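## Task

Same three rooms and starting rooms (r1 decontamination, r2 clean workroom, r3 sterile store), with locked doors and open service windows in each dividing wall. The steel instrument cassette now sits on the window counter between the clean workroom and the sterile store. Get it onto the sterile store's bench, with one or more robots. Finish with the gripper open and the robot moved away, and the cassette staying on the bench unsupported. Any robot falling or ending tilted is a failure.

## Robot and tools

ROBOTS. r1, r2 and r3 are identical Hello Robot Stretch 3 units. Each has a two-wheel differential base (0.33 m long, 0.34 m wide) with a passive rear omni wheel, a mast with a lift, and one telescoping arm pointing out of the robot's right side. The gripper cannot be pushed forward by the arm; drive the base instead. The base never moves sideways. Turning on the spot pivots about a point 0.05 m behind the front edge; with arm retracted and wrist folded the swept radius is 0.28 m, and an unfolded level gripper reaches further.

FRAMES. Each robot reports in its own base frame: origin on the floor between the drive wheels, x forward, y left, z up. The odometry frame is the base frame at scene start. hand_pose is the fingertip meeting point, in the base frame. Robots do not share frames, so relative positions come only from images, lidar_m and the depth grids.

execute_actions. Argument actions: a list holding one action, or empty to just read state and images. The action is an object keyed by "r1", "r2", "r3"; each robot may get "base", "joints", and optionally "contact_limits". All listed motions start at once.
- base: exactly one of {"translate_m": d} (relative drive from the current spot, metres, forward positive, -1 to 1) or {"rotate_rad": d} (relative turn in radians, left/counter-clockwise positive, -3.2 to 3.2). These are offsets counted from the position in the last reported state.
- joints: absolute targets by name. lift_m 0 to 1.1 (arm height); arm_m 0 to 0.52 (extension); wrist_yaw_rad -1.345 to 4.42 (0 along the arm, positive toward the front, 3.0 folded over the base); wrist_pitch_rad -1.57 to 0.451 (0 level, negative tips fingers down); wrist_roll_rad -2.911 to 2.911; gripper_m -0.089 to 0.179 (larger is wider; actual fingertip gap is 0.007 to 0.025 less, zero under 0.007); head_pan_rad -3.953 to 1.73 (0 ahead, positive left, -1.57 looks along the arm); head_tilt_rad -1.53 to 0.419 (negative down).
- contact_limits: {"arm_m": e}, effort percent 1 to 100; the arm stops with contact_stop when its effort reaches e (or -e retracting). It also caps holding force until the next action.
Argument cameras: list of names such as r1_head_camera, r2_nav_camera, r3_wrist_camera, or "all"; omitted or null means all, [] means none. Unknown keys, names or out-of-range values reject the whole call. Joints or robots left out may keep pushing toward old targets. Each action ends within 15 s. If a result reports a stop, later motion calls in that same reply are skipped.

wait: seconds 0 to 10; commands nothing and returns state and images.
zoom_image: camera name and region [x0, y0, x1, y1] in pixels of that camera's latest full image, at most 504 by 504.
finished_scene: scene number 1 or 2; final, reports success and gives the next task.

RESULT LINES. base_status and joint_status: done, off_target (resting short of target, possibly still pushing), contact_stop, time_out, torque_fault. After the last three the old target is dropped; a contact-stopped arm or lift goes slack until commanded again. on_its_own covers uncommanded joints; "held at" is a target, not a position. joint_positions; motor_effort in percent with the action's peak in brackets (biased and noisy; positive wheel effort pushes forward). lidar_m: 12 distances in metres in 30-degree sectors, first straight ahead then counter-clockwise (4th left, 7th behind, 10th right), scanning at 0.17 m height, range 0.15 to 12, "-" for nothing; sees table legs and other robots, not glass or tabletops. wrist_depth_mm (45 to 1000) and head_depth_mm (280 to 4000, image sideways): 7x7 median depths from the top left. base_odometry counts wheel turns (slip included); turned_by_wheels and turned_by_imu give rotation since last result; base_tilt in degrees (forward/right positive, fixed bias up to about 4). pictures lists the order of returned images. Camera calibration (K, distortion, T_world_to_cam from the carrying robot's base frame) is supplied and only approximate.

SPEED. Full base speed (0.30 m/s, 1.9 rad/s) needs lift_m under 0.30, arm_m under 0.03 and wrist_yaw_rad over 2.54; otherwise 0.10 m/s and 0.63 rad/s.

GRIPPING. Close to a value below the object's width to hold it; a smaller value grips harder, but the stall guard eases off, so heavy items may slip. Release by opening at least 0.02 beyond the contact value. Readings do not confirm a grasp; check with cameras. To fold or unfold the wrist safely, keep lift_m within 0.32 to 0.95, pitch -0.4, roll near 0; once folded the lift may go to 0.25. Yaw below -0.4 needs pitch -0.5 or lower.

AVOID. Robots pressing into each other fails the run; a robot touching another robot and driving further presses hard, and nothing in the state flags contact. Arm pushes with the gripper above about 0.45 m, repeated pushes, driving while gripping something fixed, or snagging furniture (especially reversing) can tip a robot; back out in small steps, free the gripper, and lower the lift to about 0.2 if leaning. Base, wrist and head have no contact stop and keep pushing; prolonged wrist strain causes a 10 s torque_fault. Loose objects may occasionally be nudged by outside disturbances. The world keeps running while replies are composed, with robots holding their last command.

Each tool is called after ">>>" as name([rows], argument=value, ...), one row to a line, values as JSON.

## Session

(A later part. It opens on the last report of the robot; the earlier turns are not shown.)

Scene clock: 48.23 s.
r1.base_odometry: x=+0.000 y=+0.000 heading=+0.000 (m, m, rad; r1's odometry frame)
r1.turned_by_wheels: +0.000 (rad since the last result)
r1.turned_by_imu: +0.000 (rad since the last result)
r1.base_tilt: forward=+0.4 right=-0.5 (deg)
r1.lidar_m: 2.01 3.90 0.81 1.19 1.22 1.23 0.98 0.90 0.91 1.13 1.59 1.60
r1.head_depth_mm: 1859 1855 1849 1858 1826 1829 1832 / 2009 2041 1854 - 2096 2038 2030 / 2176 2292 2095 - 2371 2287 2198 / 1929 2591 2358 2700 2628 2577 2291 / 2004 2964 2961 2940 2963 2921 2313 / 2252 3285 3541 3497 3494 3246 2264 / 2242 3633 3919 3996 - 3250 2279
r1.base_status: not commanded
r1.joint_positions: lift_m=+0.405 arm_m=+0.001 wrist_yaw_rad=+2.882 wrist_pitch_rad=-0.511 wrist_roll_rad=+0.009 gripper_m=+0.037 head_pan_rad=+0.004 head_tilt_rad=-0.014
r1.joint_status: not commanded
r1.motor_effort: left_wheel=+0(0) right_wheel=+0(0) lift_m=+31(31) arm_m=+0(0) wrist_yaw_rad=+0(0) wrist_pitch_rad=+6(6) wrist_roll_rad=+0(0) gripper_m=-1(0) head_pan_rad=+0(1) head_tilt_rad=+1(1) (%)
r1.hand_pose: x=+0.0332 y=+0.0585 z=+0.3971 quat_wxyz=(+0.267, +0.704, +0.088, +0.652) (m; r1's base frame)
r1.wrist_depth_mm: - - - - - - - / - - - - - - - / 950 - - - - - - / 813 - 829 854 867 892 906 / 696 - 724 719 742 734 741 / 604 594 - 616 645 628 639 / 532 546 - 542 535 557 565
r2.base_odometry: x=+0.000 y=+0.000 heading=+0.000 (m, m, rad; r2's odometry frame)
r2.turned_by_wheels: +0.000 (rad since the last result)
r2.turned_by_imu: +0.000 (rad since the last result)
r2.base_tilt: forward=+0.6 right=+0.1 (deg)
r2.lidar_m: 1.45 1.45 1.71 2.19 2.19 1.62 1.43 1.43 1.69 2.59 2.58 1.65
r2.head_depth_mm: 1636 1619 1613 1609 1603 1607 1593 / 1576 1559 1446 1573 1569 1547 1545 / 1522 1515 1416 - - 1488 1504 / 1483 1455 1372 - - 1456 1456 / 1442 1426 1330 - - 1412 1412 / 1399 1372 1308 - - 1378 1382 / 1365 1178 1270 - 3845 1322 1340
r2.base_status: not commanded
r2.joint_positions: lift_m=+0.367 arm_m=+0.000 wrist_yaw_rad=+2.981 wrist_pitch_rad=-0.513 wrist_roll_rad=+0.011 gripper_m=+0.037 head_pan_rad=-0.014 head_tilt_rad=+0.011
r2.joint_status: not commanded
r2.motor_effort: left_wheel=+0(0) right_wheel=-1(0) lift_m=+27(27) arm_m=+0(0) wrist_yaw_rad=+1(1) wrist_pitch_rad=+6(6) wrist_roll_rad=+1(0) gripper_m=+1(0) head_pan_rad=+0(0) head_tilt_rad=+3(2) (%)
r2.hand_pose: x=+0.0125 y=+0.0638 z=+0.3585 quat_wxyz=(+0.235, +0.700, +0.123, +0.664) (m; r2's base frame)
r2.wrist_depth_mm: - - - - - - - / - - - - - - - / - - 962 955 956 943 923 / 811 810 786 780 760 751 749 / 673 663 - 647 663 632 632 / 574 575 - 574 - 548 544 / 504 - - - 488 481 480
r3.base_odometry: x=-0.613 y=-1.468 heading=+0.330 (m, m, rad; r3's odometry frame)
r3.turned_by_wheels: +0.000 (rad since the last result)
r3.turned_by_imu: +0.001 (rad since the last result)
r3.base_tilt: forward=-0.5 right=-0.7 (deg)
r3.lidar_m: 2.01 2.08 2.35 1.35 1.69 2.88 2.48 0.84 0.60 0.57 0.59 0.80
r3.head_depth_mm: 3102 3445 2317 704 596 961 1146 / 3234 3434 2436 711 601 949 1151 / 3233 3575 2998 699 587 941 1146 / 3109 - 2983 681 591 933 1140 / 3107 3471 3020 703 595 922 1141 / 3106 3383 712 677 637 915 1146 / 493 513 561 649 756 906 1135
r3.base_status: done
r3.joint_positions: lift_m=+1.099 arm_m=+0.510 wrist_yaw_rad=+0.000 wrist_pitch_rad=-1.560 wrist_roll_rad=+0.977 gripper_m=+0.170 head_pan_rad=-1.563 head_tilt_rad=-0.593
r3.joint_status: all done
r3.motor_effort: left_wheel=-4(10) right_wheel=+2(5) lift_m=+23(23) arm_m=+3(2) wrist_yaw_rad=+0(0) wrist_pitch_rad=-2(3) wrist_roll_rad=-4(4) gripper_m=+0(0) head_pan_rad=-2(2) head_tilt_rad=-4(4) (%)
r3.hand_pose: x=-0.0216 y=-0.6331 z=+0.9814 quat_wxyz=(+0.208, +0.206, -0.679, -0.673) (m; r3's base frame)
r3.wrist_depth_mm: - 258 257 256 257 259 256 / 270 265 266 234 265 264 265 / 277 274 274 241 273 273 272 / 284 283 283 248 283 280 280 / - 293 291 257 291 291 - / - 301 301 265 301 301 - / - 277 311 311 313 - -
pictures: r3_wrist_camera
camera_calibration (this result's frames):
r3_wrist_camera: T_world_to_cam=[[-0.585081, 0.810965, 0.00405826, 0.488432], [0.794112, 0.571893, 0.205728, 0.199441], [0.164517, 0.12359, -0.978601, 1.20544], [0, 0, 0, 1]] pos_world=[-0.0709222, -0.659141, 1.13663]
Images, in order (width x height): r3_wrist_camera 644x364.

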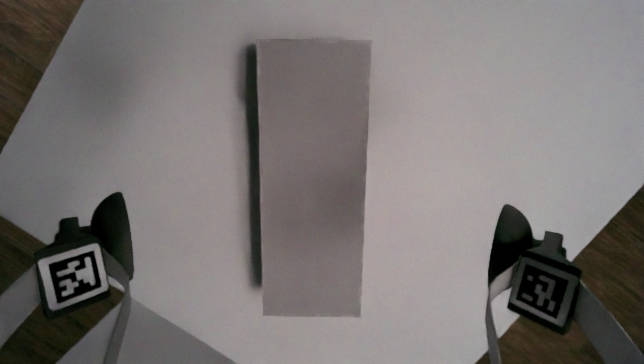

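>>> execute_actions([
  {"r3":{"joints":{"lift_m":0.993}}},
], cameras=[])

>>> execute_actions([
  {"r3":{"joints":{"gripper_m":-0.02}}},
], cameras=[])

>>> execute_actions([
  {"r3":{"joints":{"lift_m":1.1}}},
], cameras=[])

>>> execute_actions([
  {"r3":{"base":{"translate_m":-0.3},"joints":{"arm_m":0,"wrist_roll_rad":1.57}}},
], cameras=[])

>>> execute_actions([
  {"r3":{"base":{"rotate_rad":1.55}}},
], cameras=[])

>>> execute_actions([
  {"r3":{"base":{"translate_m":0.98}}},
], cameras=[])

>>> execute_actions([
  {"r3":{"base":{"rotate_rad":1.55}}},
], cameras=[])

>>> execute_actions([
  {"r3":{"joints":{"arm_m":0.35}}},
], cameras=["r3_wrist_camera"])

Scene clock: 57.53 s.
r1.base_odometry: x=+0.000 y=+0.000 heading=+0.000 (m, m, rad; r1's odometry frame)
r1.turned_by_wheels: +0.000 (rad since the last result)
r1.turned_by_imu: +0.000 (rad since the last result)
r1.base_tilt: forward=+0.4 right=-0.5 (deg)
r1.lidar_m: 2.01 3.90 0.81 1.19 1.22 1.23 0.98 0.90 0.91 1.12 1.59 1.60
r1.head_depth_mm: 1830 1841 1862 1850 1853 1838 1828 / 2025 2061 1870 - 2120 2061 2040 / 2214 2252 2081 - 2386 2263 2214 / 1926 2582 2355 2678 2653 2579 2296 / 2014 2920 2944 2980 2999 2925 2290 / 2235 3289 3535 3519 3505 3248 2288 / 2261 3633 3995 3995 - 3302 2264
r1.base_status: not commanded
r1.joint_positions: lift_m=+0.405 arm_m=+0.001 wrist_yaw_rad=+2.882 wrist_pitch_rad=-0.511 wrist_roll_rad=+0.009 gripper_m=+0.037 head_pan_rad=+0.004 head_tilt_rad=-0.014
r1.joint_status: not commanded
r1.motor_effort: left_wheel=+1(0) right_wheel=+0(0) lift_m=+31(31) arm_m=-1(1) wrist_yaw_rad=+0(0) wrist_pitch_rad=+6(6) wrist_roll_rad=+0(0) gripper_m=-1(0) head_pan_rad=+0(0) head_tilt_rad=+1(1) (%)
r1.hand_pose: x=+0.0332 y=+0.0585 z=+0.3971 quat_wxyz=(+0.267, +0.704, +0.088, +0.652) (m; r1's base frame)
r1.wrist_depth_mm: - - - - - - - / - - - - - - - / 941 - - - - - - / 828 - 835 854 868 876 902 / 693 - 735 729 745 741 749 / 601 591 - 620 652 631 644 / 527 541 - 549 539 555 560
r2.base_odometry: x=+0.000 y=+0.000 heading=+0.000 (m, m, rad; r2's odometry frame)
r2.turned_by_wheels: +0.000 (rad since the last result)
r2.turned_by_imu: +0.000 (rad since the last result)
r2.base_tilt: forward=+0.9 right=+0.1 (deg)
r2.lidar_m: 1.45 1.45 1.71 2.18 2.19 1.62 1.43 1.43 1.69 2.58 2.59 1.65
r2.head_depth_mm: 1625 1619 1622 1615 1608 1596 1596 / 1571 1572 1452 1583 1582 1537 1550 / 1529 1505 1411 - - 1493 1502 / 1491 1462 1372 - - 1453 1463 / 1433 1427 1334 - - 1415 1418 / 1400 1377 1304 - - 1379 1373 / 1365 1173 1264 - 3799 1332 1338
r2.base_status: not commanded
r2.joint_positions: lift_m=+0.367 arm_m=+0.000 wrist_yaw_rad=+2.981 wrist_pitch_rad=-0.513 wrist_roll_rad=+0.011 gripper_m=+0.037 head_pan_rad=-0.014 head_tilt_rad=+0.011
r2.joint_status: not commanded
r2.motor_effort: left_wheel=+1(1) right_wheel=+0(0) lift_m=+28(27) arm_m=+0(0) wrist_yaw_rad=+1(0) wrist_pitch_rad=+6(6) wrist_roll_rad=+0(1) gripper_m=+0(1) head_pan_rad=+1(0) head_tilt_rad=+3(2) (%)
r2.hand_pose: x=+0.0125 y=+0.0638 z=+0.3585 quat_wxyz=(+0.235, +0.700, +0.123, +0.664) (m; r2's base frame)
r2.wrist_depth_mm: - - - - - - - / - - - - - - - / - - 990 960 945 946 906 / 815 801 789 773 764 769 750 / 661 667 - 648 658 641 627 / 576 573 - 577 - 551 537 / 508 - - - 480 489 484
r3.base_odometry: x=-0.613 y=-1.468 heading=+0.330 (m, m, rad; r3's odometry frame)
r3.turned_by_wheels: +0.000 (rad since the last result)
r3.turned_by_imu: +0.001 (rad since the last result)
r3.base_tilt: forward=-0.5 right=-0.7 (deg)
r3.lidar_m: 2.01 2.08 2.35 1.35 1.69 2.87 2.48 0.83 0.60 0.57 0.59 0.80
r3.head_depth_mm: 3116 - 1575 706 597 959 1149 / - 3516 2427 710 602 950 1148 / - - 2817 695 588 943 1147 / 3198 3426 892 673 590 930 1144 / 3104 3457 2991 703 595 922 1143 / 3087 3392 712 676 637 914 1148 / 493 512 561 649 756 906 1133
r3.base_status: not commanded
r3.joint_positions: lift_m=+0.993 arm_m=+0.510 wrist_yaw_rad=+0.000 wrist_pitch_rad=-1.560 wrist_roll_rad=+0.977 gripper_m=+0.170 head_pan_rad=-1.563 head_tilt_rad=-0.593
r3.joint_status: all done
r3.motor_effort: left_wheel=-3(4) right_wheel=+2(2) lift_m=+13(19) arm_m=+3(3) wrist_yaw_rad=+0(0) wrist_pitch_rad=-2(2) wrist_roll_rad=-4(4) gripper_m=-1(0) head_pan_rad=-2(2) head_tilt_rad=-5(4) (%)
r3.hand_pose: x=-0.0216 y=-0.6331 z=+0.8756 quat_wxyz=(+0.208, +0.206, -0.679, -0.673) (m; r3's base frame)
r3.wrist_depth_mm: 158 159 128 128 156 158 159 / 163 164 133 132 161 163 162 / 169 168 137 136 166 168 168 / 174 173 141 140 172 173 172 / - 179 146 144 178 178 178 / - 184 151 150 183 186 185 / 191 192 157 155 190 191 192
pictures: none
No camera images: the call's "cameras" was empty. Leave "cameras" out to get every camera's image.

Scene clock: 59.93 s.
r1.base_odometry: x=+0.000 y=+0.000 heading=+0.000 (m, m, rad; r1's odometry frame)
r1.turned_by_wheels: +0.000 (rad since the last result)
r1.turned_by_imu: +0.000 (rad since the last result)
r1.base_tilt: forward=+0.4 right=-0.5 (deg)
r1.lidar_m: 2.01 3.89 0.81 1.19 1.22 1.23 0.98 0.90 0.91 1.12 1.59 1.60
r1.head_depth_mm: 1846 1873 1854 1838 1860 1835 1834 / 1997 2040 1875 - 2127 2025 2020 / 2175 2325 2071 - 2376 2252 2217 / 1910 2579 2353 2696 2610 2560 2302 / 2016 2949 3014 2939 2957 2984 2261 / 2261 3231 3548 3471 3441 3246 2258 / 2263 3598 3936 3880 - 3255 2256
r1.base_status: not commanded
r1.joint_positions: lift_m=+0.405 arm_m=+0.001 wrist_yaw_rad=+2.882 wrist_pitch_rad=-0.511 wrist_roll_rad=+0.009 gripper_m=+0.037 head_pan_rad=+0.004 head_tilt_rad=-0.014
r1.joint_status: not commanded
r1.motor_effort: left_wheel=+0(1) right_wheel=+0(0) lift_m=+31(31) arm_m=-1(1) wrist_yaw_rad=+0(1) wrist_pitch_rad=+6(6) wrist_roll_rad=+0(0) gripper_m=+0(1) head_pan_rad=-1(0) head_tilt_rad=+1(1) (%)
r1.hand_pose: x=+0.0332 y=+0.0585 z=+0.3971 quat_wxyz=(+0.267, +0.704, +0.088, +0.652) (m; r1's base frame)
r1.wrist_depth_mm: - - - - - - - / - - - - - - - / 942 - - - - - - / 805 - 840 845 872 873 903 / 685 - 716 725 757 746 752 / 602 599 - 622 653 635 634 / 526 535 - 541 539 557 562
r2.base_odometry: x=+0.000 y=+0.000 heading=+0.000 (m, m, rad; r2's odometry frame)
r2.turned_by_wheels: +0.000 (rad since the last result)
r2.turned_by_imu: +0.000 (rad since the last result)
r2.base_tilt: forward=+0.7 right=+0.2 (deg)
r2.lidar_m: 1.45 1.45 1.71 2.19 2.19 1.62 1.43 1.43 1.69 2.58 2.58 1.65
r2.head_depth_mm: 1621 1622 1625 1604 1600 1605 1595 / 1574 1565 1452 1579 1577 1542 1537 / 1530 1507 1406 - - 1488 1500 / 1482 1461 1371 - - 1452 1453 / 1435 1430 1332 - - 1412 1420 / 1394 1388 1306 - - 1375 1379 / 1362 1171 1272 - 3784 1334 1345
r2.base_status: not commanded
r2.joint_positions: lift_m=+0.367 arm_m=+0.000 wrist_yaw_rad=+2.981 wrist_pitch_rad=-0.513 wrist_roll_rad=+0.011 gripper_m=+0.037 head_pan_rad=-0.014 head_tilt_rad=+0.011
r2.joint_status: not commanded
r2.motor_effort: left_wheel=+0(0) right_wheel=+0(1) lift_m=+27(27) arm_m=+0(0) wrist_yaw_rad=+1(1) wrist_pitch_rad=+6(6) wrist_roll_rad=+0(0) gripper_m=+1(0) head_pan_rad=+0(0) head_tilt_rad=+3(3) (%)
r2.hand_pose: x=+0.0125 y=+0.0638 z=+0.3585 quat_wxyz=(+0.235, +0.700, +0.123, +0.664) (m; r2's base frame)
r2.wrist_depth_mm: - - - - - - - / - - - - - - - / - 965 985 958 962 930 933 / 808 802 771 783 770 762 743 / 675 667 - 651 670 635 625 / 569 562 - 580 - 546 547 / 499 - - - 487 483 483
r3.base_odometry: x=-0.613 y=-1.468 heading=+0.330 (m, m, rad; r3's odometry frame)
r3.turned_by_wheels: +0.000 (rad since the last result)
r3.turned_by_imu: -0.003 (rad since the last result)
r3.base_tilt: forward=-0.6 right=-1.0 (deg)
r3.lidar_m: 2.01 2.07 2.35 1.34 1.69 2.88 2.52 0.84 0.60 0.57 0.59 0.79
r3.head_depth_mm: 3131 - 2254 710 600 963 1148 / 3390 3525 2454 717 604 956 1155 / - - 2970 698 607 945 1150 / 3190 3484 903 676 594 935 1142 / 3096 3452 3019 710 598 926 1146 / 3113 3394 874 687 623 918 1142 / 512 518 566 654 760 910 1134
r3.base_status: not commanded
r3.joint_positions: lift_m=+0.994 arm_m=+0.510 wrist_yaw_rad=+0.000 wrist_pitch_rad=-1.569 wrist_roll_rad=+0.976 gripper_m=-0.018 head_pan_rad=-1.563 head_tilt_rad=-0.593
r3.joint_status: all done
r3.motor_effort: left_wheel=-2(5) right_wheel=+0(3) lift_m=+6(13) arm_m=+3(3) wrist_yaw_rad=-2(0) wrist_pitch_rad=+1(2) wrist_roll_rad=-3(4) gripper_m=-43(100) head_pan_rad=-2(2) head_tilt_rad=-5(5) (%)
r3.hand_pose: x=-0.0216 y=-0.6307 z=+0.8762 quat_wxyz=(+0.207, +0.207, -0.676, -0.676) (m; r3's base frame)
r3.wrist_depth_mm: 165 165 136 134 135 164 164 / 170 170 140 138 139 169 169 / 176 175 144 142 173 174 174 / 180 181 148 147 177 180 180 / 187 186 152 152 152 185 185 / 194 193 160 158 158 192 191 / 199 200 197 162 197 199 200
pictures: none
No camera images: the call's "cameras" was empty. Leave "cameras" out to get every camera's image.

Scene clock: 62.97 s.
r1.base_odometry: x=+0.000 y=+0.000 heading=+0.000 (m, m, rad; r1's odometry frame)
r1.turned_by_wheels: +0.000 (rad since the last result)
r1.turned_by_imu: +0.000 (rad since the last result)
r1.base_tilt: forward=+0.4 right=-0.5 (deg)
r1.lidar_m: 2.01 3.89 0.81 1.19 1.22 1.23 0.99 0.90 0.91 1.12 1.59 1.60
r1.head_depth_mm: 1868 1841 1867 1861 1836 1831 1834 / 2015 2044 1858 - 2102 2030 2033 / 2191 2275 2063 - 2372 2272 2200 / 1913 2578 2376 2647 2619 2567 2302 / 2023 2987 2999 2935 2940 2915 2322 / 2242 3294 3462 3446 3445 3223 2315 / 2261 3685 3913 3960 - 3263 2277
r1.base_status: not commanded
r1.joint_positions: lift_m=+0.405 arm_m=+0.001 wrist_yaw_rad=+2.882 wrist_pitch_rad=-0.511 wrist_roll_rad=+0.009 gripper_m=+0.037 head_pan_rad=+0.004 head_tilt_rad=-0.014
r1.joint_status: not commanded
r1.motor_effort: left_wheel=+1(1) right_wheel=+0(0) lift_m=+31(31) arm_m=-2(1) wrist_yaw_rad=+0(0) wrist_pitch_rad=+6(6) wrist_roll_rad=+0(0) gripper_m=+0(0) head_pan_rad=+0(1) head_tilt_rad=+1(0) (%)
r1.hand_pose: x=+0.0332 y=+0.0585 z=+0.3971 quat_wxyz=(+0.267, +0.704, +0.088, +0.652) (m; r1's base frame)
r1.wrist_depth_mm: - - - - - - - / - - - - - - - / 938 - - - - - - / 816 - 839 856 884 878 904 / 702 - 724 729 749 738 750 / 593 592 - 620 652 634 642 / 530 540 - 547 534 554 564
r2.base_odometry: x=+0.000 y=+0.000 heading=+0.000 (m, m, rad; r2's odometry frame)
r2.turned_by_wheels: +0.000 (rad since the last result)
r2.turned_by_imu: +0.000 (rad since the last result)
r2.base_tilt: forward=+0.8 right=-0.1 (deg)
r2.lidar_m: 1.45 1.45 1.71 2.19 2.19 1.62 1.43 1.43 1.69 2.58 2.59 1.65
r2.head_depth_mm: 1623 1625 1611 1601 1598 1595 1606 / 1575 1564 1454 1574 1576 1545 1554 / 1523 1507 1412 - 1647 1492 1512 / 1481 1460 1373 - - 1454 1457 / 1442 1424 1338 - - 1414 1417 / 1408 1388 1300 - - 1384 1385 / 1365 1167 1264 - 3761 1324 1342
r2.base_status: not commanded
r2.joint_positions: lift_m=+0.367 arm_m=+0.000 wrist_yaw_rad=+2.981 wrist_pitch_rad=-0.513 wrist_roll_rad=+0.011 gripper_m=+0.037 head_pan_rad=-0.014 head_tilt_rad=+0.011
r2.joint_status: not commanded
r2.motor_effort: left_wheel=+1(1) right_wheel=+0(0) lift_m=+26(27) arm_m=+0(0) wrist_yaw_rad=+1(0) wrist_pitch_rad=+6(6) wrist_roll_rad=+1(0) gripper_m=+0(1) head_pan_rad=+0(0) head_tilt_rad=+2(2) (%)
r2.hand_pose: x=+0.0125 y=+0.0638 z=+0.3585 quat_wxyz=(+0.235, +0.700, +0.123, +0.664) (m; r2's base frame)
r2.wrist_depth_mm: - - - - - - - / - - - - - - - / - - 965 967 944 939 916 / 817 794 790 773 774 763 747 / 664 665 - 648 666 642 633 / 588 578 - 574 - 545 544 / 507 - - - 490 482 481
r3.base_odometry: x=-0.613 y=-1.468 heading=+0.330 (m, m, rad; r3's odometry frame)
r3.turned_by_wheels: +0.000 (rad since the last result)
r3.turned_by_imu: -0.001 (rad since the last result)
r3.base_tilt: forward=-0.4 right=-0.8 (deg)
r3.lidar_m: 2.01 2.08 2.36 1.35 1.68 2.88 2.53 0.84 0.60 0.57 0.59 0.79
r3.head_depth_mm: 3138 3437 2334 704 595 966 1148 / 3241 3454 2243 710 600 955 1151 / 3238 3523 837 717 587 944 1146 / 3104 3584 652 721 590 934 1143 / 3137 3447 3020 726 593 925 1143 / 3070 3411 860 680 616 915 1144 / 507 513 560 647 756 906 1133
r3.base_status: not commanded
r3.joint_positions: lift_m=+1.099 arm_m=+0.510 wrist_yaw_rad=+0.000 wrist_pitch_rad=-1.562 wrist_roll_rad=+0.970 gripper_m=-0.004 head_pan_rad=-1.563 head_tilt_rad=-0.594
r3.joint_status: all done
r3.on_its_own: gripper_m is held at -0.005, not at your -0.020, by its stall guard, which is still easing
r3.motor_effort: left_wheel=-1(11) right_wheel=+0(28) lift_m=+25(27) arm_m=+2(3) wrist_yaw_rad=-1(0) wrist_pitch_rad=-2(3) wrist_roll_rad=+0(4) gripper_m=-31(42) head_pan_rad=-2(3) head_tilt_rad=-4(4) (%)
r3.hand_pose: x=-0.0216 y=-0.6328 z=+0.9814 quat_wxyz=(+0.210, +0.208, -0.678, -0.673) (m; r3's base frame)
r3.wrist_depth_mm: - 258 131 128 126 256 257 / 269 266 136 131 130 265 265 / 273 271 141 136 271 273 270 / 282 282 146 140 279 283 281 / 293 291 149 145 143 290 - / - 300 155 151 149 299 - / - 283 162 156 309 - -
pictures: none
No camera images: the call's "cameras" was empty. Leave "cameras" out to get every camera's image.

Scene clock: 67.90 s.
r1.base_odometry: x=+0.000 y=+0.000 heading=+0.000 (m, m, rad; r1's odometry frame)
r1.turned_by_wheels: +0.000 (rad since the last result)
r1.turned_by_imu: +0.000 (rad since the last result)
r1.base_tilt: forward=+0.4 right=-0.5 (deg)
r1.lidar_m: 2.01 3.90 0.81 1.19 1.22 1.22 0.98 0.90 0.91 1.12 1.59 1.60
r1.head_depth_mm: 1857 1872 1853 1836 1862 1846 1834 / 2025 2040 1857 - 2118 2036 2027 / 2171 2310 2074 - 2348 2276 2210 / 1916 2601 2356 2681 2606 2565 2298 / 2007 2956 2968 2927 2943 2886 2287 / 2254 3289 3557 3496 3486 3291 2280 / 2256 3563 3961 - - 3254 2264
r1.base_status: not commanded
r1.joint_positions: lift_m=+0.405 arm_m=+0.001 wrist_yaw_rad=+2.882 wrist_pitch_rad=-0.511 wrist_roll_rad=+0.009 gripper_m=+0.037 head_pan_rad=+0.004 head_tilt_rad=-0.014
r1.joint_status: not commanded
r1.motor_effort: left_wheel=+1(1) right_wheel=+0(0) lift_m=+30(31) arm_m=-1(1) wrist_yaw_rad=+1(1) wrist_pitch_rad=+6(6) wrist_roll_rad=+0(0) gripper_m=+0(1) head_pan_rad=+0(0) head_tilt_rad=+1(1) (%)
r1.hand_pose: x=+0.0332 y=+0.0585 z=+0.3971 quat_wxyz=(+0.267, +0.704, +0.088, +0.652) (m; r1's base frame)
r1.wrist_depth_mm: - - - - - - - / - - - - - - - / 961 - - - - - - / 821 - 851 854 861 876 906 / 685 - 720 724 751 727 752 / 598 595 - 616 644 637 638 / 527 538 - 542 543 560 561
r2.base_odometry: x=+0.000 y=+0.000 heading=+0.000 (m, m, rad; r2's odometry frame)
r2.turned_by_wheels: +0.000 (rad since the last result)
r2.turned_by_imu: +0.000 (rad since the last result)
r2.base_tilt: forward=+0.8 right=+0.1 (deg)
r2.lidar_m: 1.45 1.45 1.71 2.19 2.19 1.62 1.42 1.43 1.69 2.59 2.59 1.65
r2.head_depth_mm: 1624 1624 1618 1614 1599 1595 1597 / 1579 1558 1446 1582 1565 1536 1537 / 1528 1515 1410 - - 1495 1508 / 1481 1460 1375 - - 1452 1459 / 1440 1413 1334 - - 1411 1417 / 1406 1383 1300 - - 1368 1389 / 1365 1172 1280 - 3773 1335 1339
r2.base_status: not commanded
r2.joint_positions: lift_m=+0.367 arm_m=+0.000 wrist_yaw_rad=+2.981 wrist_pitch_rad=-0.513 wrist_roll_rad=+0.011 gripper_m=+0.037 head_pan_rad=-0.014 head_tilt_rad=+0.011
r2.joint_status: not commanded
r2.motor_effort: left_wheel=+0(0) right_wheel=-1(0) lift_m=+27(27) arm_m=+0(0) wrist_yaw_rad=+0(0) wrist_pitch_rad=+6(6) wrist_roll_rad=+0(0) gripper_m=+1(1) head_pan_rad=+0(0) head_tilt_rad=+3(2) (%)
r2.hand_pose: x=+0.0125 y=+0.0638 z=+0.3585 quat_wxyz=(+0.235, +0.700, +0.123, +0.664) (m; r2's base frame)
r2.wrist_depth_mm: - - - - - - - / - - - - - - - / - - 987 978 952 934 948 / 809 804 779 772 784 753 753 / 677 674 - 646 659 636 633 / 570 573 - 581 - 553 548 / 502 - - - 484 485 482
r3.base_odometry: x=-0.897 y=-1.565 heading=+0.330 (m, m, rad; r3's odometry frame)
r3.turned_by_wheels: +0.000 (rad since the last result)
r3.turned_by_imu: +0.002 (rad since the last result)
r3.base_tilt: forward=-0.5 right=-0.8 (deg)
r3.lidar_m: 1.98 2.39 1.44 1.95 2.01 2.56 2.45 0.85 0.61 0.58 0.60 0.81
r3.head_depth_mm: - - - - - - - / - - - - - - - / - - - - - - - / - 3403 2911 722 610 - - / 3211 3478 2996 729 611 - 1143 / 3137 3462 3035 734 596 931 1135 / 3099 3418 3094 740 602 921 1153
r3.base_status: done
r3.joint_positions: lift_m=+1.099 arm_m=+0.000 wrist_yaw_rad=+0.000 wrist_pitch_rad=-1.562 wrist_roll_rad=+1.563 gripper_m=+0.020 head_pan_rad=-1.563 head_tilt_rad=-0.594
r3.joint_status: all done
r3.on_its_own: gripper_m is held at +0.019, not at your -0.020, by its stall guard, which is not easing now
r3.motor_effort: left_wheel=-1(7) right_wheel=+1(7) lift_m=+25(25) arm_m=-3(0) wrist_yaw_rad=-1(1) wrist_pitch_rad=-2(2) wrist_roll_rad=+4(5) gripper_m=-23(31) head_pan_rad=-2(2) head_tilt_rad=-3(3) (%)
r3.hand_pose: x=-0.0215 y=-0.1232 z=+0.9814 quat_wxyz=(+0.003, +0.002, -0.710, -0.704) (m; r3's base frame)
r3.wrist_depth_mm: 581 843 133 129 127 - - / 591 872 138 133 131 - - / 594 874 143 137 135 - - / 608 882 147 142 - - - / 600 832 152 147 143 - - / 607 802 158 153 149 - - / 598 984 - 157 - - -
pictures: none
No camera images: the call's "cameras" was empty. Leave "cameras" out to get every camera's image.

Scene clock: 71.30 s.
r1.base_odometry: x=+0.000 y=+0.000 heading=+0.000 (m, m, rad; r1's odometry frame)
r1.turned_by_wheels: +0.000 (rad since the last result)
r1.turned_by_imu: +0.000 (rad since the last result)
r1.base_tilt: forward=+0.4 right=-0.5 (deg)
r1.lidar_m: 2.01 3.90 0.81 1.19 1.22 1.23 0.98 0.90 0.91 1.12 1.59 1.60
r1.head_depth_mm: 1863 1847 1853 1824 1836 1831 1852 / 2003 2024 1868 - 2117 2027 2029 / 2175 2302 2091 - 2360 2278 2225 / 1910 2606 2390 2691 2642 2577 2294 / 2006 2949 2974 2938 2917 2892 2281 / 2257 3313 3487 3461 3465 3235 2258 / 2280 3717 3900 - 3981 3264 2254
r1.base_status: not commanded
r1.joint_positions: lift_m=+0.405 arm_m=+0.001 wrist_yaw_rad=+2.882 wrist_pitch_rad=-0.511 wrist_roll_rad=+0.009 gripper_m=+0.037 head_pan_rad=+0.004 head_tilt_rad=-0.014
r1.joint_status: not commanded
r1.motor_effort: left_wheel=+1(0) right_wheel=+0(0) lift_m=+31(31) arm_m=+0(1) wrist_yaw_rad=+0(0) wrist_pitch_rad=+6(5) wrist_roll_rad=+0(0) gripper_m=-1(0) head_pan_rad=-1(1) head_tilt_rad=+1(1) (%)
r1.hand_pose: x=+0.0332 y=+0.0585 z=+0.3971 quat_wxyz=(+0.267, +0.704, +0.088, +0.652) (m; r1's base frame)
r1.wrist_depth_mm: - - - - - - - / - - - - - - - / 943 - - - - - - / 821 - 834 856 855 889 881 / 700 - 732 710 747 741 738 / 598 599 - 622 644 627 647 / 525 537 - 548 541 558 559
r2.base_odometry: x=+0.000 y=+0.000 heading=+0.000 (m, m, rad; r2's odometry frame)
r2.turned_by_wheels: +0.000 (rad since the last result)
r2.turned_by_imu: +0.000 (rad since the last result)
r2.base_tilt: forward=+0.9 right=+0.0 (deg)
r2.lidar_m: 1.44 1.45 1.71 2.19 2.19 1.62 1.43 1.43 1.69 2.58 2.58 1.65
r2.head_depth_mm: 1630 1625 1615 1619 1604 1600 1590 / 1570 1557 1448 1581 1573 1544 1543 / 1522 1507 1411 - - 1506 1496 / 1480 1460 1372 - - 1449 1457 / 1442 1421 1335 - - 1413 1415 / 1392 1382 1302 - - 1373 1382 / 1361 1178 1274 - 3813 1334 1343
r2.base_status: not commanded
r2.joint_positions: lift_m=+0.367 arm_m=+0.000 wrist_yaw_rad=+2.981 wrist_pitch_rad=-0.513 wrist_roll_rad=+0.011 gripper_m=+0.037 head_pan_rad=-0.014 head_tilt_rad=+0.011
r2.joint_status: not commanded
r2.motor_effort: left_wheel=-1(0) right_wheel=+0(1) lift_m=+27(27) arm_m=+0(0) wrist_yaw_rad=+0(0) wrist_pitch_rad=+6(6) wrist_roll_rad=+0(0) gripper_m=+1(1) head_pan_rad=+0(0) head_tilt_rad=+2(3) (%)
r2.hand_pose: x=+0.0125 y=+0.0638 z=+0.3585 quat_wxyz=(+0.235, +0.700, +0.123, +0.664) (m; r2's base frame)
r2.wrist_depth_mm: - - - - - - - / - - - - - - - / - - 978 968 961 947 940 / 827 796 798 791 762 746 747 / 673 665 - 655 660 638 636 / 570 566 - 574 - 547 546 / 505 - - - 487 481 478
r3.base_odometry: x=-0.897 y=-1.565 heading=+1.880 (m, m, rad; r3's odometry frame)
r3.turned_by_wheels: +1.550 (rad since the last result)
r3.turned_by_imu: +1.576 (rad since the last result)
r3.base_tilt: forward=-0.5 right=-0.8 (deg)
r3.lidar_m: 1.94 1.50 2.57 2.46 0.86 0.61 0.58 0.60 0.79 1.89 2.37 1.44
r3.head_depth_mm: - - - - - - - / - - - - - - - / - - - - - - - / 2007 2230 2523 2194 1847 - - / 1975 2219 2497 2217 1798 - 1243 / 1963 2202 2472 2237 1758 1452 1242 / 1963 2192 2440 2249 1772 1462 1240
r3.base_status: done
r3.joint_positions: lift_m=+1.099 arm_m=+0.000 wrist_yaw_rad=+0.000 wrist_pitch_rad=-1.562 wrist_roll_rad=+1.563 gripper_m=+0.020 head_pan_rad=-1.563 head_tilt_rad=-0.594
r3.joint_status: not commanded
r3.on_its_own: gripper_m is held at +0.019, not at your -0.020, by its stall guard, which is not easing now
r3.motor_effort: left_wheel=-4(12) right_wheel=+3(8) lift_m=+24(24) arm_m=-3(3) wrist_yaw_rad=+0(1) wrist_pitch_rad=-2(2) wrist_roll_rad=+4(4) gripper_m=-23(24) head_pan_rad=-2(3) head_tilt_rad=-4(3) (%)
r3.hand_pose: x=-0.0215 y=-0.1232 z=+0.9814 quat_wxyz=(+0.003, +0.002, -0.710, -0.704) (m; r3's base frame)
r3.wrist_depth_mm: - - 133 129 127 - - / - - 138 133 131 - - / - - 143 137 135 - - / - - 147 141 - - - / - - 151 146 144 - - / - - 158 152 149 - - / - - - 158 - - -
pictures: none
No camera images: the call's "cameras" was empty. Leave "cameras" out to get every camera's image.

Scene clock: 82.50 s.
r1.base_odometry: x=+0.000 y=+0.000 heading=+0.000 (m, m, rad; r1's odometry frame)
r1.turned_by_wheels: +0.000 (rad since the last result)
r1.turned_by_imu: +0.001 (rad since the last result)
r1.base_tilt: forward=+0.4 right=-0.5 (deg)
r1.lidar_m: 2.01 3.89 0.81 1.19 1.22 1.23 0.99 0.90 0.91 1.12 1.59 1.60
r1.head_depth_mm: 1863 1865 1853 1846 1862 1843 1837 / 2022 2045 1857 - 2130 2039 2024 / 2189 2273 2098 - 2391 2265 2212 / 1901 2605 2410 2647 2591 2526 2315 / 2020 2975 2969 2982 2958 2903 2296 / 2243 3230 3454 3547 3422 3226 2287 / 2287 3620 3941 - - 3276 2300
r1.base_status: not commanded
r1.joint_positions: lift_m=+0.405 arm_m=+0.001 wrist_yaw_rad=+2.882 wrist_pitch_rad=-0.511 wrist_roll_rad=+0.009 gripper_m=+0.037 head_pan_rad=+0.004 head_tilt_rad=-0.014
r1.joint_status: not commanded
r1.motor_effort: left_wheel=+0(0) right_wheel=+0(0) lift_m=+31(31) arm_m=-1(1) wrist_yaw_rad=-1(0) wrist_pitch_rad=+6(6) wrist_roll_rad=+0(0) gripper_m=+0(1) head_pan_rad=+0(1) head_tilt_rad=+1(1) (%)
r1.hand_pose: x=+0.0332 y=+0.0585 z=+0.3971 quat_wxyz=(+0.267, +0.704, +0.088, +0.652) (m; r1's base frame)
r1.wrist_depth_mm: - - - - - - - / - - - - - - - / 962 - - - - - - / 816 - 839 856 871 881 885 / 688 - 730 722 749 748 748 / 599 600 - 621 644 637 646 / 527 537 - 541 540 557 555
r2.base_odometry: x=+0.000 y=+0.000 heading=+0.000 (m, m, rad; r2's odometry frame)
r2.turned_by_wheels: +0.000 (rad since the last result)
r2.turned_by_imu: +0.001 (rad since the last result)
r2.base_tilt: forward=+0.9 right=+0.1 (deg)
r2.lidar_m: 1.45 1.45 1.71 2.19 2.19 1.62 1.43 1.43 1.69 2.58 2.59 1.65
r2.head_depth_mm: 1629 1619 1620 1610 1606 1600 1600 / 1570 1562 1451 1578 1573 1544 1550 / 1524 1507 1407 - - 1497 1501 / 1485 1464 1375 - - 1454 1461 / 1439 1434 1337 - - 1411 1423 / 1398 1393 1307 - - 1378 1385 / 1367 1172 1271 - 3795 1330 1340
r2.base_status: not commanded
r2.joint_positions: lift_m=+0.367 arm_m=+0.000 wrist_yaw_rad=+2.981 wrist_pitch_rad=-0.513 wrist_roll_rad=+0.011 gripper_m=+0.037 head_pan_rad=-0.014 head_tilt_rad=+0.011
r2.joint_status: not commanded
r2.motor_effort: left_wheel=+0(1) right_wheel=+0(0) lift_m=+27(27) arm_m=+0(0) wrist_yaw_rad=+1(1) wrist_pitch_rad=+6(6) wrist_roll_rad=+0(0) gripper_m=+0(1) head_pan_rad=+0(0) head_tilt_rad=+3(3) (%)
r2.hand_pose: x=+0.0125 y=+0.0638 z=+0.3585 quat_wxyz=(+0.235, +0.700, +0.123, +0.664) (m; r2's base frame)
r2.wrist_depth_mm: - - - - - - - / - - - - - - - / - - - 952 958 925 932 / 816 783 780 787 754 768 749 / 680 668 - 650 661 636 631 / 581 575 - 576 - 555 547 / 500 - - - 485 481 478
r3.base_odometry: x=-1.195 y=-0.632 heading=+1.880 (m, m, rad; r3's odometry frame)
r3.turned_by_wheels: +0.000 (rad since the last result)
r3.turned_by_imu: +0.000 (rad since the last result)
r3.base_tilt: forward=-0.3 right=-0.6 (deg)
r3.lidar_m: 0.96 0.99 0.87 2.49 2.32 1.64 1.57 1.61 2.11 2.27 0.66 1.01
r3.head_depth_mm: - - - - - - - / - - - - - - - / - - - - - - - / 1967 2190 2472 2193 1858 - - / 1951 2162 2436 2199 1806 - 1241 / 1938 2148 2404 2224 1762 1451 1235 / 1919 2122 2395 2252 1769 1000 1185
r3.base_status: done
r3.joint_positions: lift_m=+1.099 arm_m=+0.000 wrist_yaw_rad=+0.000 wrist_pitch_rad=-1.562 wrist_roll_rad=+1.563 gripper_m=+0.020 head_pan_rad=-1.563 head_tilt_rad=-0.594
r3.joint_status: not commanded
r3.on_its_own: gripper_m is held at +0.019, not at your -0.020, by its stall guard, which is not easing now
r3.motor_effort: left_wheel=-4(7) right_wheel=+2(8) lift_m=+25(25) arm_m=-3(3) wrist_yaw_rad=+0(0) wrist_pitch_rad=-2(2) wrist_roll_rad=+4(4) gripper_m=-23(23) head_pan_rad=-3(2) head_tilt_rad=-4(4) (%)
r3.hand_pose: x=-0.0215 y=-0.1232 z=+0.9814 quat_wxyz=(+0.003, +0.002, -0.710, -0.704) (m; r3's base frame)
r3.wrist_depth_mm: - - 134 129 127 - - / - - 138 132 131 - - / - - 143 137 135 - - / - - 148 142 - - - / - - 151 147 144 - - / - - 158 152 149 - - / 657 - - 157 - - -
pictures: none
No camera images: the call's "cameras" was empty. Leave "cameras" out to get every camera's image.

Scene clock: 85.90 s.
r1.base_odometry: x=+0.000 y=+0.000 heading=+0.000 (m, m, rad; r1's odometry frame)
r1.turned_by_wheels: +0.000 (rad since the last result)
r1.turned_by_imu: +0.000 (rad since the last result)
r1.base_tilt: forward=+0.3 right=-0.5 (deg)
r1.lidar_m: 2.01 3.88 0.81 1.19 1.22 1.23 0.98 0.90 0.91 1.12 1.59 1.60
r1.head_depth_mm: 1850 1856 1862 1839 1849 1825 1846 / 1995 2038 1859 - 2140 2050 2025 / 2210 2274 2081 - 2391 2256 2217 / 1923 2608 2365 2680 2618 2545 2305 / 2022 2932 2957 2962 2994 2903 2306 / 2299 3280 3492 3509 3474 3250 2244 / 2268 3623 3927 - - 3270 2243
r1.base_status: not commanded
r1.joint_positions: lift_m=+0.405 arm_m=+0.001 wrist_yaw_rad=+2.882 wrist_pitch_rad=-0.511 wrist_roll_rad=+0.009 gripper_m=+0.037 head_pan_rad=+0.004 head_tilt_rad=-0.014
r1.joint_status: not commanded
r1.motor_effort: left_wheel=+1(1) right_wheel=+0(0) lift_m=+31(31) arm_m=-1(1) wrist_yaw_rad=+0(0) wrist_pitch_rad=+6(6) wrist_roll_rad=+0(0) gripper_m=-1(0) head_pan_rad=+0(0) head_tilt_rad=+1(1) (%)
r1.hand_pose: x=+0.0332 y=+0.0585 z=+0.3971 quat_wxyz=(+0.267, +0.704, +0.088, +0.652) (m; r1's base frame)
r1.wrist_depth_mm: - - - - - - - / - - - - - - - / 976 - - - - - - / 803 - 853 832 862 878 884 / 689 - 717 721 737 741 744 / 595 607 - 620 641 634 645 / 529 534 - 552 539 561 566
r2.base_odometry: x=+0.000 y=+0.000 heading=+0.000 (m, m, rad; r2's odometry frame)
r2.turned_by_wheels: +0.000 (rad since the last result)
r2.turned_by_imu: +0.000 (rad since the last result)
r2.base_tilt: forward=+0.9 right=+0.0 (deg)
r2.lidar_m: 1.45 1.45 1.71 2.19 2.20 1.62 1.43 1.43 1.69 2.58 2.58 1.64
r2.head_depth_mm: 1622 1626 1610 1604 1611 1599 1593 / 1576 1560 1456 1584 1576 1539 1544 / 1526 1517 1411 - - 1498 1503 / 1478 1464 1365 - - 1457 1456 / 1441 1423 1336 - - 1408 1422 / 1399 1386 1297 - - 1380 1382 / 1360 1174 1272 - 3764 1329 1338
r2.base_status: not commanded
r2.joint_positions: lift_m=+0.367 arm_m=+0.000 wrist_yaw_rad=+2.981 wrist_pitch_rad=-0.513 wrist_roll_rad=+0.011 gripper_m=+0.037 head_pan_rad=-0.014 head_tilt_rad=+0.011
r2.joint_status: not commanded
r2.motor_effort: left_wheel=+0(0) right_wheel=-1(1) lift_m=+27(27) arm_m=+0(0) wrist_yaw_rad=+0(0) wrist_pitch_rad=+6(6) wrist_roll_rad=+1(0) gripper_m=+0(0) head_pan_rad=+0(0) head_tilt_rad=+2(2) (%)
r2.hand_pose: x=+0.0125 y=+0.0638 z=+0.3585 quat_wxyz=(+0.235, +0.700, +0.123, +0.664) (m; r2's base frame)
r2.wrist_depth_mm: - - - - - - - / - - - - - - - / - - 966 956 952 945 914 / 820 808 784 778 764 772 742 / 679 664 - 653 662 641 627 / 574 570 - 573 - 549 545 / 507 - - - 483 481 487
r3.base_odometry: x=-1.195 y=-0.632 heading=-2.854 (m, m, rad; r3's odometry frame)
r3.turned_by_wheels: +1.550 (rad since the last result)
r3.turned_by_imu: +1.576 (rad since the last result)
r3.base_tilt: forward=-0.4 right=-0.6 (deg)
r3.lidar_m: 2.49 2.37 1.65 1.56 1.60 2.08 2.27 0.66 1.02 0.96 0.98 0.87
r3.head_depth_mm: - - - - - - - / - - - - - - - / - - - - - - - / 1064 1184 1280 897 756 - - / 1050 1175 1278 902 737 - 524 / 1046 1165 1283 908 718 593 533 / 1038 1153 1265 915 721 597 529
r3.base_status: done
r3.joint_positions: lift_m=+1.099 arm_m=+0.000 wrist_yaw_rad=+0.000 wrist_pitch_rad=-1.562 wrist_roll_rad=+1.563 gripper_m=+0.020 head_pan_rad=-1.563 head_tilt_rad=-0.594
r3.joint_status: not commanded
r3.on_its_own: gripper_m is held at +0.019, not at your -0.020, by its stall guard, which is not easing now
r3.motor_effort: left_wheel=-6(12) right_wheel=+3(7) lift_m=+24(24) arm_m=-3(3) wrist_yaw_rad=-1(1) wrist_pitch_rad=-2(2) wrist_roll_rad=+4(4) gripper_m=-23(23) head_pan_rad=-3(2) head_tilt_rad=-3(4) (%)
r3.hand_pose: x=-0.0215 y=-0.1232 z=+0.9814 quat_wxyz=(+0.003, +0.002, -0.710, -0.704) (m; r3's base frame)
r3.wrist_depth_mm: 358 353 134 129 127 - - / 368 370 138 133 131 - - / 376 380 143 137 135 - - / 386 392 148 142 - - - / 403 400 152 147 144 - - / 419 416 159 152 149 - - / 432 431 430 158 - - -
pictures: none
No camera images: the call's "cameras" was empty. Leave "cameras" out to get every camera's image.

Scene clock: 89.67 s.
r1.base_odometry: x=+0.000 y=+0.000 heading=+0.000 (m, m, rad; r1's odometry frame)
r1.turned_by_wheels: +0.000 (rad since the last result)
r1.turned_by_imu: +0.000 (rad since the last result)
r1.base_tilt: forward=+0.5 right=-0.5 (deg)
r1.lidar_m: 2.01 3.89 0.81 1.19 1.22 1.23 0.98 0.90 0.91 1.12 1.59 1.60
r1.head_depth_mm: 1867 1844 1859 1829 1850 1859 1857 / 1986 2038 1858 - 2109 2035 2006 / 2190 2274 2084 - 2387 2255 2212 / 1913 2562 2340 2653 2593 2556 2315 / 2008 2990 3003 2892 2932 2901 2244 / 2221 3275 3502 3482 3471 3208 2300 / 2256 3577 3952 - - 3284 2267
r1.base_status: not commanded
r1.joint_positions: lift_m=+0.405 arm_m=+0.001 wrist_yaw_rad=+2.882 wrist_pitch_rad=-0.511 wrist_roll_rad=+0.009 gripper_m=+0.037 head_pan_rad=+0.004 head_tilt_rad=-0.014
r1.joint_status: not commanded
r1.motor_effort: left_wheel=+0(0) right_wheel=+0(0) lift_m=+31(31) arm_m=+0(1) wrist_yaw_rad=+0(0) wrist_pitch_rad=+5(6) wrist_roll_rad=+0(0) gripper_m=+0(0) head_pan_rad=-1(0) head_tilt_rad=+1(1) (%)
r1.hand_pose: x=+0.0332 y=+0.0585 z=+0.3971 quat_wxyz=(+0.267, +0.704, +0.088, +0.652) (m; r1's base frame)
r1.wrist_depth_mm: - - - - - - - / - - - - - - - / 946 - - - - - - / 814 - 840 857 874 890 883 / 684 - 731 716 741 743 746 / 602 594 - 627 654 632 640 / 532 541 - 550 540 551 567
r2.base_odometry: x=+0.000 y=+0.000 heading=+0.000 (m, m, rad; r2's odometry frame)
r2.turned_by_wheels: +0.000 (rad since the last result)
r2.turned_by_imu: +0.000 (rad since the last result)
r2.base_tilt: forward=+0.8 right=+0.1 (deg)
r2.lidar_m: 1.45 1.45 1.72 2.19 2.19 1.62 1.43 1.43 1.69 2.59 2.59 1.65
r2.head_depth_mm: 1635 1618 1621 1612 1604 1608 1594 / 1571 1569 1447 1576 1574 1546 1549 / 1532 1513 1414 - - 1492 1503 / 1488 1460 1375 - - 1458 1462 / 1438 1416 1339 - - 1411 1414 / 1401 1385 1302 - - 1376 1383 / 1360 1174 1270 - 3809 1332 1339
r2.base_status: not commanded
r2.joint_positions: lift_m=+0.367 arm_m=+0.000 wrist_yaw_rad=+2.981 wrist_pitch_rad=-0.513 wrist_roll_rad=+0.011 gripper_m=+0.037 head_pan_rad=-0.014 head_tilt_rad=+0.011
r2.joint_status: not commanded
r2.motor_effort: left_wheel=+1(0) right_wheel=-1(1) lift_m=+27(27) arm_m=+0(0) wrist_yaw_rad=+1(1) wrist_pitch_rad=+6(6) wrist_roll_rad=+1(0) gripper_m=-1(0) head_pan_rad=+0(0) head_tilt_rad=+3(2) (%)
r2.hand_pose: x=+0.0125 y=+0.0638 z=+0.3585 quat_wxyz=(+0.235, +0.700, +0.123, +0.664) (m; r2's base frame)
r2.wrist_depth_mm: - - - - - - - / - - - - - - - / - - 973 990 945 942 919 / 812 790 810 779 765 749 732 / 678 666 - 655 663 639 634 / 576 572 - 579 - 547 550 / 505 - - - 481 484 479
r3.base_odometry: x=-1.195 y=-0.632 heading=-2.854 (m, m, rad; r3's odometry frame)
r3.turned_by_wheels: +0.000 (rad since the last result)
r3.turned_by_imu: +0.000 (rad since the last result)
r3.base_tilt: forward=-0.4 right=-0.7 (deg)
r3.lidar_m: 2.50 2.37 1.65 1.56 1.60 2.08 2.27 0.66 1.02 0.96 0.98 0.87
r3.head_depth_mm: 1090 1212 1299 872 696 577 1152 / 1073 1173 1289 524 700 580 1140 / - 1171 1303 531 704 584 1142 / 1047 - 1282 536 710 586 1146 / 1052 1171 1270 547 713 590 535 / 1043 1160 1278 908 718 593 539 / 1035 1150 1269 915 723 595 528
r3.base_status: not commanded
r3.joint_positions: lift_m=+1.099 arm_m=+0.350 wrist_yaw_rad=+0.000 wrist_pitch_rad=-1.562 wrist_roll_rad=+1.565 gripper_m=+0.020 head_pan_rad=-1.563 head_tilt_rad=-0.594
r3.joint_status: all done
r3.on_its_own: gripper_m is held at +0.019, not at your -0.020, by its stall guard, which is not easing now
r3.motor_effort: left_wheel=-4(5) right_wheel=+3(3) lift_m=+25(25) arm_m=+3(5) wrist_yaw_rad=+0(0) wrist_pitch_rad=-2(2) wrist_roll_rad=+3(4) gripper_m=-24(23) head_pan_rad=-2(2) head_tilt_rad=-4(3) (%)
r3.hand_pose: x=-0.0215 y=-0.4726 z=+0.9814 quat_wxyz=(+0.002, +0.002, -0.710, -0.704) (m; r3's base frame)
r3.wrist_depth_mm: 350 358 133 129 127 357 - / 366 365 138 133 131 366 - / 377 374 143 137 370 374 - / 385 384 148 142 382 - - / 399 400 151 147 144 - - / 412 415 157 153 149 - - / 424 434 421 158 423 - -
pictures: r3_wrist_camera
camera_calibration (this result's frames):
r3_wrist_camera: T_world_to_cam=[[-0.0374212, 0.999293, 0.00361051, 0.459509], [0.976816, 0.0358169, 0.211064, -0.147064], [0.210785, 0.0114251, -0.977466, 1.13241], [0, 0, 0, 1]] pos_world=[-0.0778443, -0.466855, 1.13627]
Images, in order (width x height): r3_wrist_camera 644x364.

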